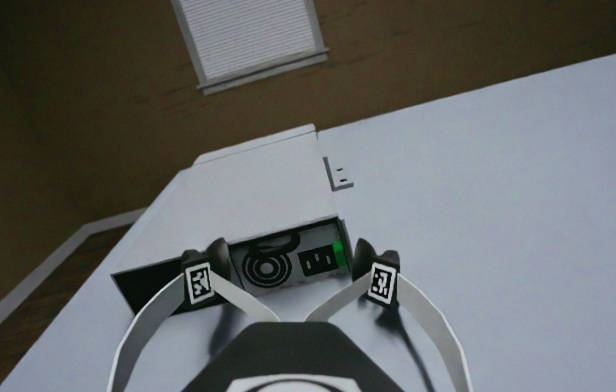

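Scene clock: 208.00 s.
r1.base_odometry: x=-0.337 y=+0.881 heading=+2.501 (m, m, rad; r1's odometry frame)
r1.turned_by_wheels: +0.000 (rad since the last result)
r1.turned_by_imu: +0.000 (rad since the last result)
r1.base_tilt: forward=-0.1 right=-0.3 (deg)
r1.lidar_m: 0.34 0.34 1.72 1.64 1.95 1.68 1.63 1.75 2.47 1.26 0.47 0.36
r1.base_status: not commanded
r1.joint_positions: lift_m=+0.709 arm_m=+0.212 wrist_yaw_rad=+0.066 wrist_pitch_rad=+0.303 wrist_roll_rad=+0.320 gripper_m=+0.030
r1.joint_status: all done
r1.motor_effort: lift_m=+23(23) arm_m=+8(9) wrist_yaw_rad=-4(6) wrist_pitch_rad=-8(8) wrist_roll_rad=-1(1) gripper_m=-10(9) wheel_0=-1(2) wheel_1=+0(1) wheel_2=+0(1) (%)
r1.hand_pose: x=+0.6630 y=-0.0690 z=+0.8010 quat_wxyz=(+0.976, +0.152, +0.154, +0.008) (m; r1's base frame)
r1.wrist_depth_mm: - - - - - - - / - - - - - - 549 / - - - 504 492 410 364 / - - 336 296 345 303 276 / - 310 248 248 262 239 220 / 1863 277 195 227 194 196 185 / 254 228 223 - 181 165 -
r2.base_odometry: x=+0.538 y=-1.576 heading=-2.467 (m, m, rad; r2's odometry frame)
r2.turned_by_wheels: +0.000 (rad since the last result)
r2.turned_by_imu: +0.000 (rad since the last result)
r2.base_tilt: forward=+0.1 right=-0.2 (deg)
r2.lidar_m: 0.39 0.41 0.89 2.34 2.45 1.12 1.06 1.15 2.48 2.36 0.61 0.43
r2.base_status: not commanded
r2.joint_positions: lift_m=+1.120 arm_m=+0.002 wrist_yaw_rad=+0.000 wrist_pitch_rad=+1.600 wrist_roll_rad=+0.012 gripper_m=+0.130
r2.joint_status: not commanded
r2.motor_effort: lift_m=+23(23) arm_m=+0(0) wrist_yaw_rad=-1(1) wrist_pitch_rad=-1(1) wrist_roll_rad=-2(2) gripper_m=-1(1) wheel_0=+3(3) wheel_1=+1(1) wheel_2=-2(2) (%)
r2.hand_pose: x=+0.1642 y=-0.0874 z=+1.0096 quat_wxyz=(+0.697, +0.004, +0.717, -0.004) (m; r2's base frame)
r2.wrist_depth_mm: 878 891 917 931 946 976 991 / 1229 1229 1255 1229 1229 1255 1255 / 1229 1205 1229 1229 1255 1255 1255 / 1229 1255 1255 1229 1281 1255 1255 / 1255 1255 1042 1025 1229 1255 1255 / 1205 1229 1025 1042 1255 1255 1281 / 1229 1255 1229 120 1255 1281 1281
pictures: r1_wrist_camera
camera_calibration (this result's frames):
r1_wrist_camera: T_world_to_cam=[[-0.0617041, -0.95574, -0.287668, 0.197427], [-0.34193, 0.291018, -0.893528, 1.00837], [0.937697, 0.0432279, -0.344753, -0.114184], [0, 0, 0, 1]] pos_world=[0.464043, -0.0998284, 0.918433]
Images, in order (width x height): r1_wrist_camera 616x392.

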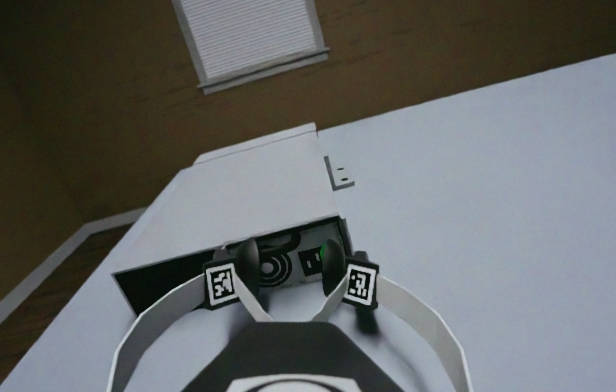

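Region (180, 180, 420, 330) of r1_wrist_camera's 616x392 image, scaled by 2.100; it fills the top 315 rows of this view, and the rest is white.

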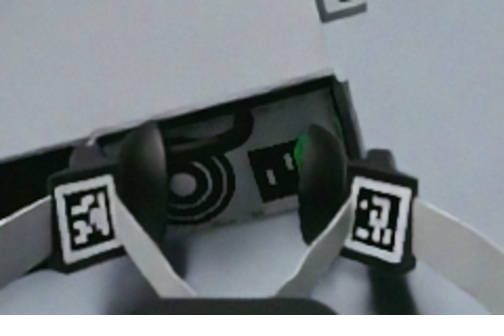

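Emit:
{"api": "execute_actions", "payload": {
  "actions": [],
  "cameras": ["r1_wrist_camera","r1_head_camera"]
}}

Scene clock: 208.63 s.
r1.base_odometry: x=-0.337 y=+0.881 heading=+2.501 (m, m, rad; r1's odometry frame)
r1.turned_by_wheels: +0.000 (rad since the last result)
r1.turned_by_imu: +0.000 (rad since the last result)
r1.base_tilt: forward=-0.1 right=-0.4 (deg)
r1.lidar_m: 0.33 0.34 1.73 1.68 1.91 1.70 1.62 1.75 2.42 1.23 0.49 0.36
r1.base_status: not commanded
r1.joint_positions: lift_m=+0.709 arm_m=+0.212 wrist_yaw_rad=+0.066 wrist_pitch_rad=+0.303 wrist_roll_rad=+0.320 gripper_m=+0.030
r1.joint_status: all done
r1.motor_effort: lift_m=+22(23) arm_m=+8(9) wrist_yaw_rad=-5(6) wrist_pitch_rad=-8(8) wrist_roll_rad=+0(1) gripper_m=-9(9) wheel_0=-2(2) wheel_1=+0(1) wheel_2=+0(1) (%)
r1.hand_pose: x=+0.6630 y=-0.0690 z=+0.8010 quat_wxyz=(+0.976, +0.152, +0.154, +0.008) (m; r1's base frame)
r1.wrist_depth_mm: - - - - - - - / - - - - - - 554 / - - - 504 492 413 362 / - - 336 294 345 301 272 / - 307 248 247 263 239 221 / 1921 277 195 226 194 196 185 / 254 227 223 - 181 165 -
r2.base_odometry: x=+0.538 y=-1.576 heading=-2.467 (m, m, rad; r2's odometry frame)
r2.turned_by_wheels: +0.000 (rad since the last result)
r2.turned_by_imu: +0.000 (rad since the last result)
r2.base_tilt: forward=+0.1 right=-0.2 (deg)
r2.lidar_m: 0.40 0.39 0.86 2.35 2.44 1.10 1.06 1.15 2.46 2.38 0.62 0.41
r2.base_status: not commanded
r2.joint_positions: lift_m=+1.120 arm_m=+0.002 wrist_yaw_rad=+0.000 wrist_pitch_rad=+1.600 wrist_roll_rad=+0.012 gripper_m=+0.130
r2.joint_status: not commanded
r2.motor_effort: lift_m=+22(23) arm_m=+0(0) wrist_yaw_rad=-1(1) wrist_pitch_rad=+0(1) wrist_roll_rad=-2(2) gripper_m=+0(1) wheel_0=+3(3) wheel_1=+1(1) wheel_2=-2(2) (%)
r2.hand_pose: x=+0.1642 y=-0.0874 z=+1.0096 quat_wxyz=(+0.697, +0.004, +0.717, -0.004) (m; r2's base frame)
r2.wrist_depth_mm: 891 891 917 931 946 976 1008 / 1205 1229 1229 1229 1255 1229 1255 / 1229 1255 1229 1255 1255 1255 1281 / 1229 1229 1255 1229 1255 1229 1255 / 1255 1229 1025 1042 1229 1229 1281 / 1255 1229 1042 1042 1255 1281 1255 / 1229 1255 1255 120 1255 1255 1255
pictures: r1_head_camera, r1_wrist_camera
camera_calibration (this result's frames):
r1_wrist_camera: T_world_to_cam=[[-0.0617042, -0.95574, -0.287668, 0.197427], [-0.34193, 0.291018, -0.893528, 1.00837], [0.937697, 0.0432278, -0.344753, -0.114184], [0, 0, 0, 1]] pos_world=[0.464043, -0.0998284, 0.918433]
Images, in order (width x height): r1_head_camera 420x560, r1_wrist_camera 616x392.

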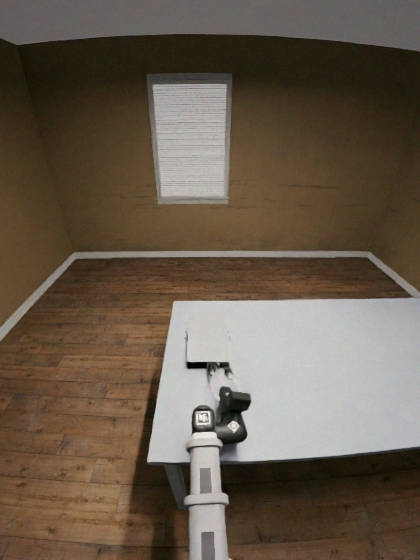

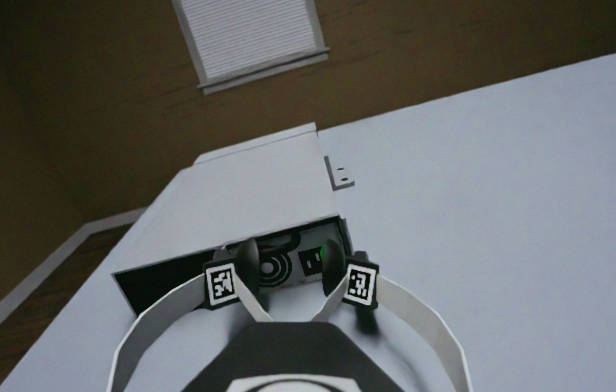

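Emit:
{"api": "execute_actions", "payload": {
  "actions": [
    {"r1":{"joints":{"gripper_m":0.042,"arm_m":0.224},"pace":"slow","contact_limits":{"arm_m":0.2}}}
  ],
  "cameras": ["r1_wrist_camera"]
}}

Emit:
{"api": "zoom_image", "payload": {
  "camera": "r1_wrist_camera",
  "region": [190, 200, 400, 330]
}}

Scene clock: 209.67 s.
r1.base_odometry: x=-0.337 y=+0.881 heading=+2.501 (m, m, rad; r1's odometry frame)
r1.turned_by_wheels: +0.000 (rad since the last result)
r1.turned_by_imu: +0.000 (rad since the last result)
r1.base_tilt: forward=-0.1 right=-0.3 (deg)
r1.lidar_m: 0.33 0.36 1.73 1.69 1.91 1.70 1.61 1.75 2.42 1.21 0.47 0.35
r1.base_status: not commanded
r1.joint_positions: lift_m=+0.709 arm_m=+0.221 wrist_yaw_rad=+0.061 wrist_pitch_rad=+0.307 wrist_roll_rad=+0.320 gripper_m=+0.042
r1.joint_status: all done
r1.motor_effort: lift_m=+22(22) arm_m=+15(18) wrist_yaw_rad=+11(10) wrist_pitch_rad=-20(22) wrist_roll_rad=+0(0) gripper_m=-3(11) wheel_0=+1(1) wheel_1=+2(2) wheel_2=-5(5) (%)
r1.contact_limits: arm_m 0.2
r1.hand_pose: x=+0.6719 y=-0.0706 z=+0.7999 quat_wxyz=(+0.976, +0.153, +0.156, +0.005) (m; r1's base frame)
r1.wrist_depth_mm: - - - - - - - / - - - - - - 530 / - - - 484 480 407 353 / - - 327 297 340 297 270 / - 296 243 239 257 236 218 / 1808 263 194 224 193 194 183 / 250 222 220 - 180 161 -
r2.base_odometry: x=+0.538 y=-1.576 heading=-2.467 (m, m, rad; r2's odometry frame)
r2.turned_by_wheels: +0.000 (rad since the last result)
r2.turned_by_imu: +0.000 (rad since the last result)
r2.base_tilt: forward=+0.1 right=-0.2 (deg)
r2.lidar_m: 0.39 0.40 0.91 2.34 2.43 1.13 1.05 1.13 2.48 2.38 0.59 0.42
r2.base_status: not commanded
r2.joint_positions: lift_m=+1.120 arm_m=+0.002 wrist_yaw_rad=+0.000 wrist_pitch_rad=+1.600 wrist_roll_rad=+0.012 gripper_m=+0.130
r2.joint_status: not commanded
r2.motor_effort: lift_m=+23(23) arm_m=+0(1) wrist_yaw_rad=-1(1) wrist_pitch_rad=+0(0) wrist_roll_rad=-1(2) gripper_m=-1(1) wheel_0=+3(3) wheel_1=+1(1) wheel_2=-2(2) (%)
r2.hand_pose: x=+0.1642 y=-0.0874 z=+1.0096 quat_wxyz=(+0.697, +0.004, +0.717, -0.004) (m; r2's base frame)
r2.wrist_depth_mm: 878 891 904 931 960 991 991 / 1229 1229 1205 1255 1229 1255 1255 / 1229 1229 1255 1229 1229 1255 1255 / 1229 1229 1229 1229 1255 1255 1281 / 1229 1229 1025 1042 1229 1255 1255 / 1229 1255 1025 1042 1255 1255 1255 / 1205 1229 1229 120 1255 1281 1281
pictures: r1_wrist_camera
camera_calibration (this result's frames):
r1_wrist_camera: T_world_to_cam=[[-0.0682038, -0.955508, -0.28697, 0.199954], [-0.343962, 0.292525, -0.892255, 1.01135], [0.936503, 0.0378516, -0.34861, -0.11939], [0, 0, 0, 1]] pos_world=[0.473312, -0.100268, 0.918141]
Images, in order (width x height): r1_wrist_camera 616x392.

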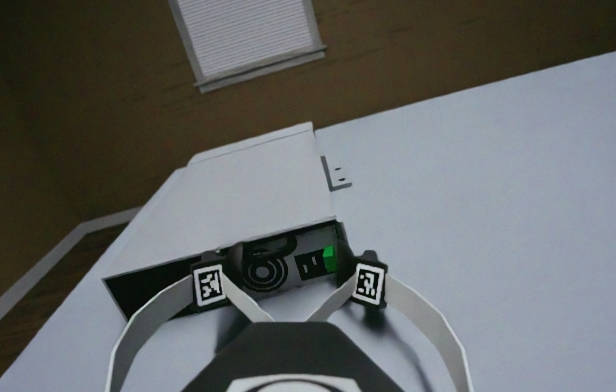

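Region (190, 200, 400, 330) of r1_wrist_camera's 616x392 image, scaled by 2.400; it fills the top 312 rows of this view, and the rest is white.

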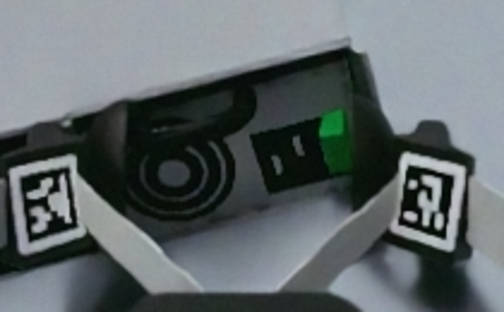

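Emit:
{"api": "execute_actions", "payload": {
  "actions": [
    {"r1":{"joints":{"gripper_m":0.015,"arm_m":0.227},"pace":"slow"}}
  ],
  "cameras": []
}}

Emit:
{"api": "execute_actions", "payload": {
  "actions": [
    {"r1":{"joints":{"gripper_m":-0.01,"arm_m":0.235,"lift_m":0.705},"pace":"slow"}}
  ],
  "cameras": ["r1_wrist_camera"]
}}

Emit:
{"api": "zoom_image", "payload": {
  "camera": "r1_wrist_camera",
  "region": [190, 200, 400, 330]
}}

Scene clock: 211.37 s.
r1.base_odometry: x=-0.336 y=+0.881 heading=+2.501 (m, m, rad; r1's odometry frame)
r1.turned_by_wheels: +0.000 (rad since the last result)
r1.turned_by_imu: +0.000 (rad since the last result)
r1.base_tilt: forward=-0.1 right=-0.4 (deg)
r1.lidar_m: 0.35 0.37 1.72 1.69 1.92 1.68 1.63 1.74 2.44 1.27 0.49 0.35
r1.base_status: not commanded
r1.joint_positions: lift_m=+0.709 arm_m=+0.224 wrist_yaw_rad=+0.064 wrist_pitch_rad=+0.309 wrist_roll_rad=+0.320 gripper_m=+0.015
r1.joint_status: all done
r1.on_its_own: wrist_pitch_rad is at rest, and its effort (-25) is outside its rest range (-23 to +23)
r1.motor_effort: lift_m=+22(22) arm_m=+14(20) wrist_yaw_rad=+1(16) wrist_pitch_rad=-25(26) wrist_roll_rad=+0(0) gripper_m=-14(18) wheel_0=+4(4) wheel_1=+3(3) wheel_2=-6(8) (%)
r1.hand_pose: x=+0.6752 y=-0.0697 z=+0.7994 quat_wxyz=(+0.976, +0.152, +0.157, +0.007) (m; r1's base frame)
r1.wrist_depth_mm: - - - - - - - / - - - - - - 525 / - - - 462 480 399 355 / - - 324 285 334 294 267 / - 289 238 236 256 232 216 / 1808 249 210 229 190 190 181 / 248 222 217 - 179 161 -
r2.base_odometry: x=+0.538 y=-1.576 heading=-2.467 (m, m, rad; r2's odometry frame)
r2.turned_by_wheels: +0.000 (rad since the last result)
r2.turned_by_imu: +0.000 (rad since the last result)
r2.base_tilt: forward=+0.1 right=-0.2 (deg)
r2.lidar_m: 0.38 0.41 0.88 2.34 2.43 1.13 1.07 1.14 2.50 2.39 0.60 0.44
r2.base_status: not commanded
r2.joint_positions: lift_m=+1.120 arm_m=+0.002 wrist_yaw_rad=+0.000 wrist_pitch_rad=+1.600 wrist_roll_rad=+0.012 gripper_m=+0.130
r2.joint_status: not commanded
r2.motor_effort: lift_m=+23(22) arm_m=-1(0) wrist_yaw_rad=-1(1) wrist_pitch_rad=-1(0) wrist_roll_rad=-4(5) gripper_m=+0(1) wheel_0=+3(3) wheel_1=+1(1) wheel_2=-2(2) (%)
r2.hand_pose: x=+0.1642 y=-0.0874 z=+1.0096 quat_wxyz=(+0.697, +0.004, +0.717, -0.004) (m; r2's base frame)
r2.wrist_depth_mm: 891 904 917 931 960 991 1008 / 1229 1229 1229 1255 1255 1229 1255 / 1205 1229 1229 1255 1229 1255 1229 / 1229 1255 1229 1229 1255 1255 1281 / 1255 1229 1042 1042 1255 1229 1281 / 1255 1255 1025 1025 1255 1255 1255 / 1255 1255 1229 120 1255 1255 1255
pictures: none
No camera images: the call's "cameras" was empty. Leave "cameras" out to get every camera's image.

Scene clock: 212.60 s.
r1.base_odometry: x=-0.336 y=+0.881 heading=+2.501 (m, m, rad; r1's odometry frame)
r1.turned_by_wheels: +0.000 (rad since the last result)
r1.turned_by_imu: +0.000 (rad since the last result)
r1.base_tilt: forward=-0.1 right=-0.3 (deg)
r1.lidar_m: 0.35 0.37 1.72 1.67 1.91 1.66 1.62 1.71 2.44 1.25 0.47 0.35
r1.base_status: not commanded
r1.joint_positions: lift_m=+0.705 arm_m=+0.232 wrist_yaw_rad=+0.062 wrist_pitch_rad=+0.309 wrist_roll_rad=+0.320 gripper_m=-0.009
r1.joint_status: all done
r1.on_its_own: wrist_pitch_rad is at rest, and its effort (-27) is outside its rest range (-23 to +23)
r1.motor_effort: lift_m=+16(21) arm_m=+17(21) wrist_yaw_rad=+8(13) wrist_pitch_rad=-27(27) wrist_roll_rad=+0(0) gripper_m=-21(20) wheel_0=+5(5) wheel_1=+4(4) wheel_2=-7(7) (%)
r1.hand_pose: x=+0.6826 y=-0.0702 z=+0.7959 quat_wxyz=(+0.976, +0.152, +0.157, +0.006) (m; r1's base frame)
r1.wrist_depth_mm: - - - - - - - / - - - - - 609 512 / - - - 449 462 392 343 / - - 312 274 330 286 264 / - 274 229 226 253 228 212 / 1808 166 220 224 186 182 178 / 245 220 213 - 176 160 -
r2.base_odometry: x=+0.538 y=-1.576 heading=-2.467 (m, m, rad; r2's odometry frame)
r2.turned_by_wheels: +0.000 (rad since the last result)
r2.turned_by_imu: +0.000 (rad since the last result)
r2.base_tilt: forward=+0.1 right=-0.2 (deg)
r2.lidar_m: 0.40 0.41 0.87 2.35 2.47 1.15 1.04 1.14 2.49 2.37 0.56 0.41
r2.base_status: not commanded
r2.joint_positions: lift_m=+1.120 arm_m=+0.002 wrist_yaw_rad=+0.000 wrist_pitch_rad=+1.600 wrist_roll_rad=+0.012 gripper_m=+0.130
r2.joint_status: not commanded
r2.motor_effort: lift_m=+23(23) arm_m=+0(1) wrist_yaw_rad=-1(1) wrist_pitch_rad=-1(0) wrist_roll_rad=+0(1) gripper_m=+0(1) wheel_0=+3(3) wheel_1=+1(1) wheel_2=-3(2) (%)
r2.hand_pose: x=+0.1642 y=-0.0874 z=+1.0096 quat_wxyz=(+0.697, +0.004, +0.717, -0.004) (m; r2's base frame)
r2.wrist_depth_mm: 878 904 904 917 946 976 1008 / 1229 1229 1229 1255 1229 1255 1255 / 1229 1229 1255 1255 1255 1255 1255 / 1229 1205 1229 1255 1255 1229 1255 / 1229 1229 1025 1025 1229 1255 1255 / 1205 1229 1042 1025 1255 1229 1255 / 1229 1255 1255 120 1255 1255 1255
pictures: r1_wrist_camera
camera_calibration (this result's frames):
r1_wrist_camera: T_world_to_cam=[[-0.067513, -0.955647, -0.286671, 0.19916], [-0.34613, 0.291916, -0.891616, 1.01229], [0.935754, 0.03903, -0.350487, -0.128703], [0, 0, 0, 1]] pos_world=[0.484266, -0.100155, 0.914561]
Images, in order (width x height): r1_wrist_camera 616x392.

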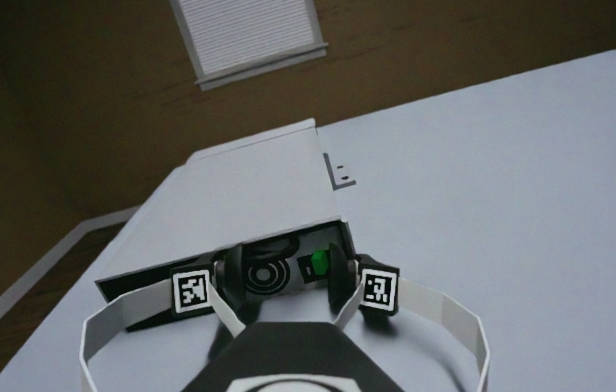

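Region (190, 200, 400, 330) of r1_wrist_camera's 616x392 image, scaled by 2.400; it fills the top 312 rows of this view, and the rest is white.

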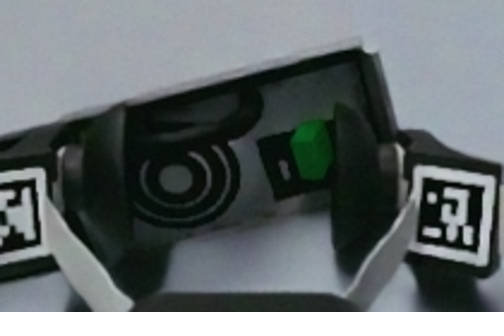

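Emit:
{"api": "execute_actions", "payload": {
  "actions": [
    {"r1":{"joints":{"gripper_m":-0.038,"arm_m":0.245,"lift_m":0.702},"base":{"strafe_m":-0.006},"pace":"slow"}}
  ],
  "cameras": ["r1_wrist_camera"]
}}

Emit:
{"api": "zoom_image", "payload": {
  "camera": "r1_wrist_camera",
  "region": [190, 200, 400, 330]
}}

Scene clock: 213.97 s.
r1.base_odometry: x=-0.333 y=+0.886 heading=+2.500 (m, m, rad; r1's odometry frame)
r1.turned_by_wheels: -0.001 (rad since the last result)
r1.turned_by_imu: +0.019 (rad since the last result)
r1.base_tilt: forward=-0.1 right=-0.3 (deg)
r1.lidar_m: 0.35 0.37 1.71 1.69 1.97 1.69 1.60 1.74 2.46 1.18 0.49 0.38
r1.base_status: done
r1.joint_positions: lift_m=+0.702 arm_m=+0.242 wrist_yaw_rad=+0.052 wrist_pitch_rad=+0.308 wrist_roll_rad=+0.320 gripper_m=-0.037
r1.joint_status: all done
r1.on_its_own: wrist_yaw_rad is at rest, and its effort (+34) is outside its rest range (-13 to +13)
r1.motor_effort: lift_m=+15(16) arm_m=+17(18) wrist_yaw_rad=+34(42) wrist_pitch_rad=-22(26) wrist_roll_rad=+2(1) gripper_m=-25(26) wheel_0=+0(12) wheel_1=+1(5) wheel_2=-13(13) (%)
r1.hand_pose: x=+0.6920 y=-0.0729 z=+0.7933 quat_wxyz=(+0.976, +0.153, +0.155, +0.001) (m; r1's base frame)
r1.wrist_depth_mm: - - - - - - - / - - - - - - 517 / - - - 436 462 392 343 / - - 309 264 327 286 262 / - 271 222 220 241 225 210 / 1808 169 196 220 180 175 176 / 236 220 210 - 174 158 -
r2.base_odometry: x=+0.538 y=-1.576 heading=-2.467 (m, m, rad; r2's odometry frame)
r2.turned_by_wheels: +0.000 (rad since the last result)
r2.turned_by_imu: +0.000 (rad since the last result)
r2.base_tilt: forward=+0.2 right=-0.2 (deg)
r2.lidar_m: 0.39 0.42 0.90 2.34 2.44 1.15 1.04 1.13 2.47 2.39 0.60 0.43
r2.base_status: not commanded
r2.joint_positions: lift_m=+1.120 arm_m=+0.002 wrist_yaw_rad=+0.000 wrist_pitch_rad=+1.600 wrist_roll_rad=+0.012 gripper_m=+0.130
r2.joint_status: not commanded
r2.motor_effort: lift_m=+22(23) arm_m=+0(1) wrist_yaw_rad=-1(1) wrist_pitch_rad=+0(1) wrist_roll_rad=-2(1) gripper_m=-1(2) wheel_0=+3(3) wheel_1=+1(1) wheel_2=-2(2) (%)
r2.hand_pose: x=+0.1642 y=-0.0874 z=+1.0096 quat_wxyz=(+0.697, +0.004, +0.717, -0.004) (m; r2's base frame)
r2.wrist_depth_mm: 891 891 917 931 960 960 1008 / 1205 1229 1229 1205 1255 1255 1281 / 1205 1229 1229 1229 1255 1255 1255 / 1205 1229 1229 1229 1255 1255 1281 / 1229 1229 1025 1025 1255 1255 1281 / 1229 1229 1025 1025 1255 1255 1281 / 1229 1255 1229 119 1255 1255 1281
pictures: r1_wrist_camera
camera_calibration (this result's frames):
r1_wrist_camera: T_world_to_cam=[[-0.0763107, -0.954931, -0.286853, 0.20278], [-0.342029, 0.295306, -0.892082, 1.01184], [0.936586, 0.0300365, -0.349149, -0.140612], [0, 0, 0, 1]] pos_world=[0.493247, -0.100937, 0.911715]
Images, in order (width x height): r1_wrist_camera 616x392.

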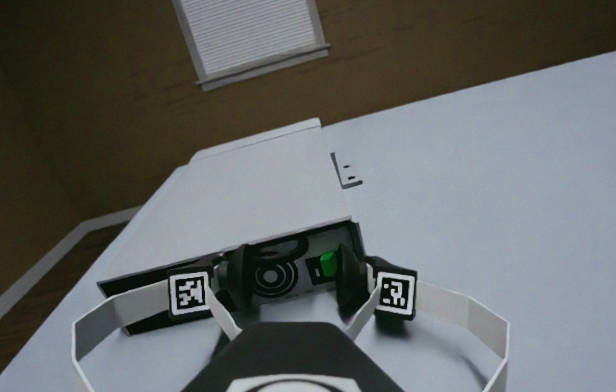

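Region (190, 200, 400, 330) of r1_wrist_camera's 616x392 image, scaled by 2.400; it fills the top 312 rows of this view, and the rest is white.

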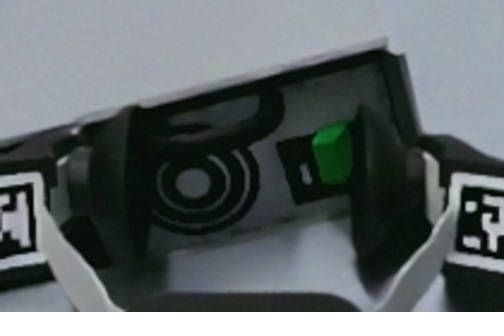

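Emit:
{"api": "execute_actions", "payload": {
  "actions": [
    {"r1":{"joints":{"wrist_yaw_rad":0.015},"pace":"slow"}}
  ],
  "cameras": ["r1_wrist_camera"]
}}

Emit:
{"api": "zoom_image", "payload": {
  "camera": "r1_wrist_camera",
  "region": [190, 200, 400, 330]
}}

Scene clock: 214.70 s.
r1.base_odometry: x=-0.333 y=+0.886 heading=+2.501 (m, m, rad; r1's odometry frame)
r1.turned_by_wheels: +0.001 (rad since the last result)
r1.turned_by_imu: +0.001 (rad since the last result)
r1.base_tilt: forward=+0.0 right=-0.4 (deg)
r1.lidar_m: 0.34 0.35 1.72 1.70 1.96 1.68 1.62 1.73 2.47 1.19 0.48 0.37
r1.base_status: not commanded
r1.joint_positions: lift_m=+0.702 arm_m=+0.243 wrist_yaw_rad=+0.014 wrist_pitch_rad=+0.307 wrist_roll_rad=+0.319 gripper_m=-0.037
r1.joint_status: all done
r1.motor_effort: lift_m=+16(16) arm_m=+14(17) wrist_yaw_rad=-1(33) wrist_pitch_rad=-23(22) wrist_roll_rad=+1(3) gripper_m=-26(27) wheel_0=+3(3) wheel_1=+1(1) wheel_2=-5(13) (%)
r1.hand_pose: x=+0.6896 y=-0.0834 z=+0.7932 quat_wxyz=(+0.976, +0.156, +0.152, -0.017) (m; r1's base frame)
r1.wrist_depth_mm: - - - - - - - / - - - - - 603 512 / - - - 452 459 384 338 / - - 306 267 322 283 258 / - 256 221 221 249 224 208 / 322 168 199 218 181 177 176 / 232 220 209 - 173 157 -
r2.base_odometry: x=+0.538 y=-1.576 heading=-2.467 (m, m, rad; r2's odometry frame)
r2.turned_by_wheels: +0.000 (rad since the last result)
r2.turned_by_imu: +0.000 (rad since the last result)
r2.base_tilt: forward=+0.1 right=-0.3 (deg)
r2.lidar_m: 0.37 0.42 0.90 2.34 2.43 1.12 1.06 1.15 2.48 2.39 0.57 0.43
r2.base_status: not commanded
r2.joint_positions: lift_m=+1.120 arm_m=+0.002 wrist_yaw_rad=+0.000 wrist_pitch_rad=+1.600 wrist_roll_rad=+0.012 gripper_m=+0.130
r2.joint_status: not commanded
r2.motor_effort: lift_m=+23(22) arm_m=+0(0) wrist_yaw_rad=-1(1) wrist_pitch_rad=+0(0) wrist_roll_rad=-2(2) gripper_m=+0(1) wheel_0=+3(3) wheel_1=+1(1) wheel_2=-2(3) (%)
r2.hand_pose: x=+0.1642 y=-0.0874 z=+1.0096 quat_wxyz=(+0.697, +0.004, +0.717, -0.004) (m; r2's base frame)
r2.wrist_depth_mm: 878 904 904 917 946 976 1008 / 1205 1229 1229 1255 1229 1255 1229 / 1205 1229 1229 1255 1229 1255 1229 / 1229 1255 1229 1255 1255 1255 1255 / 1255 1205 1025 1042 1281 1255 1281 / 1229 1255 1025 1025 1229 1229 1281 / 1229 1229 1229 119 1255 1255 1255
pictures: r1_wrist_camera
camera_calibration (this result's frames):
r1_wrist_camera: T_world_to_cam=[[-0.112268, -0.951496, -0.286445, 0.217282], [-0.330627, 0.307612, -0.892222, 1.00729], [0.93706, -0.00546124, -0.349125, -0.141363], [0, 0, 0, 1]] pos_world=[0.489896, -0.103883, 0.911613]
Images, in order (width x height): r1_wrist_camera 616x392.

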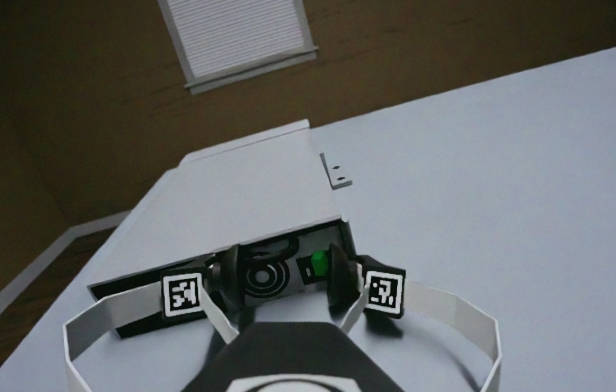

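Region (190, 200, 400, 330) of r1_wrist_camera's 616x392 image, scaled by 2.400; it fills the top 312 rows of this view, and the rest is white.

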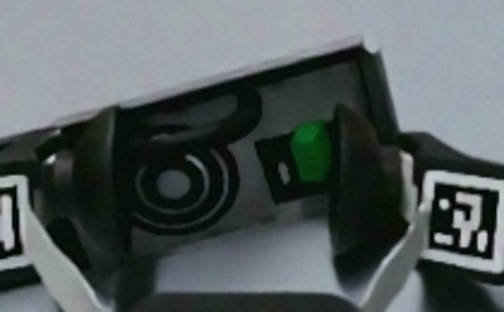

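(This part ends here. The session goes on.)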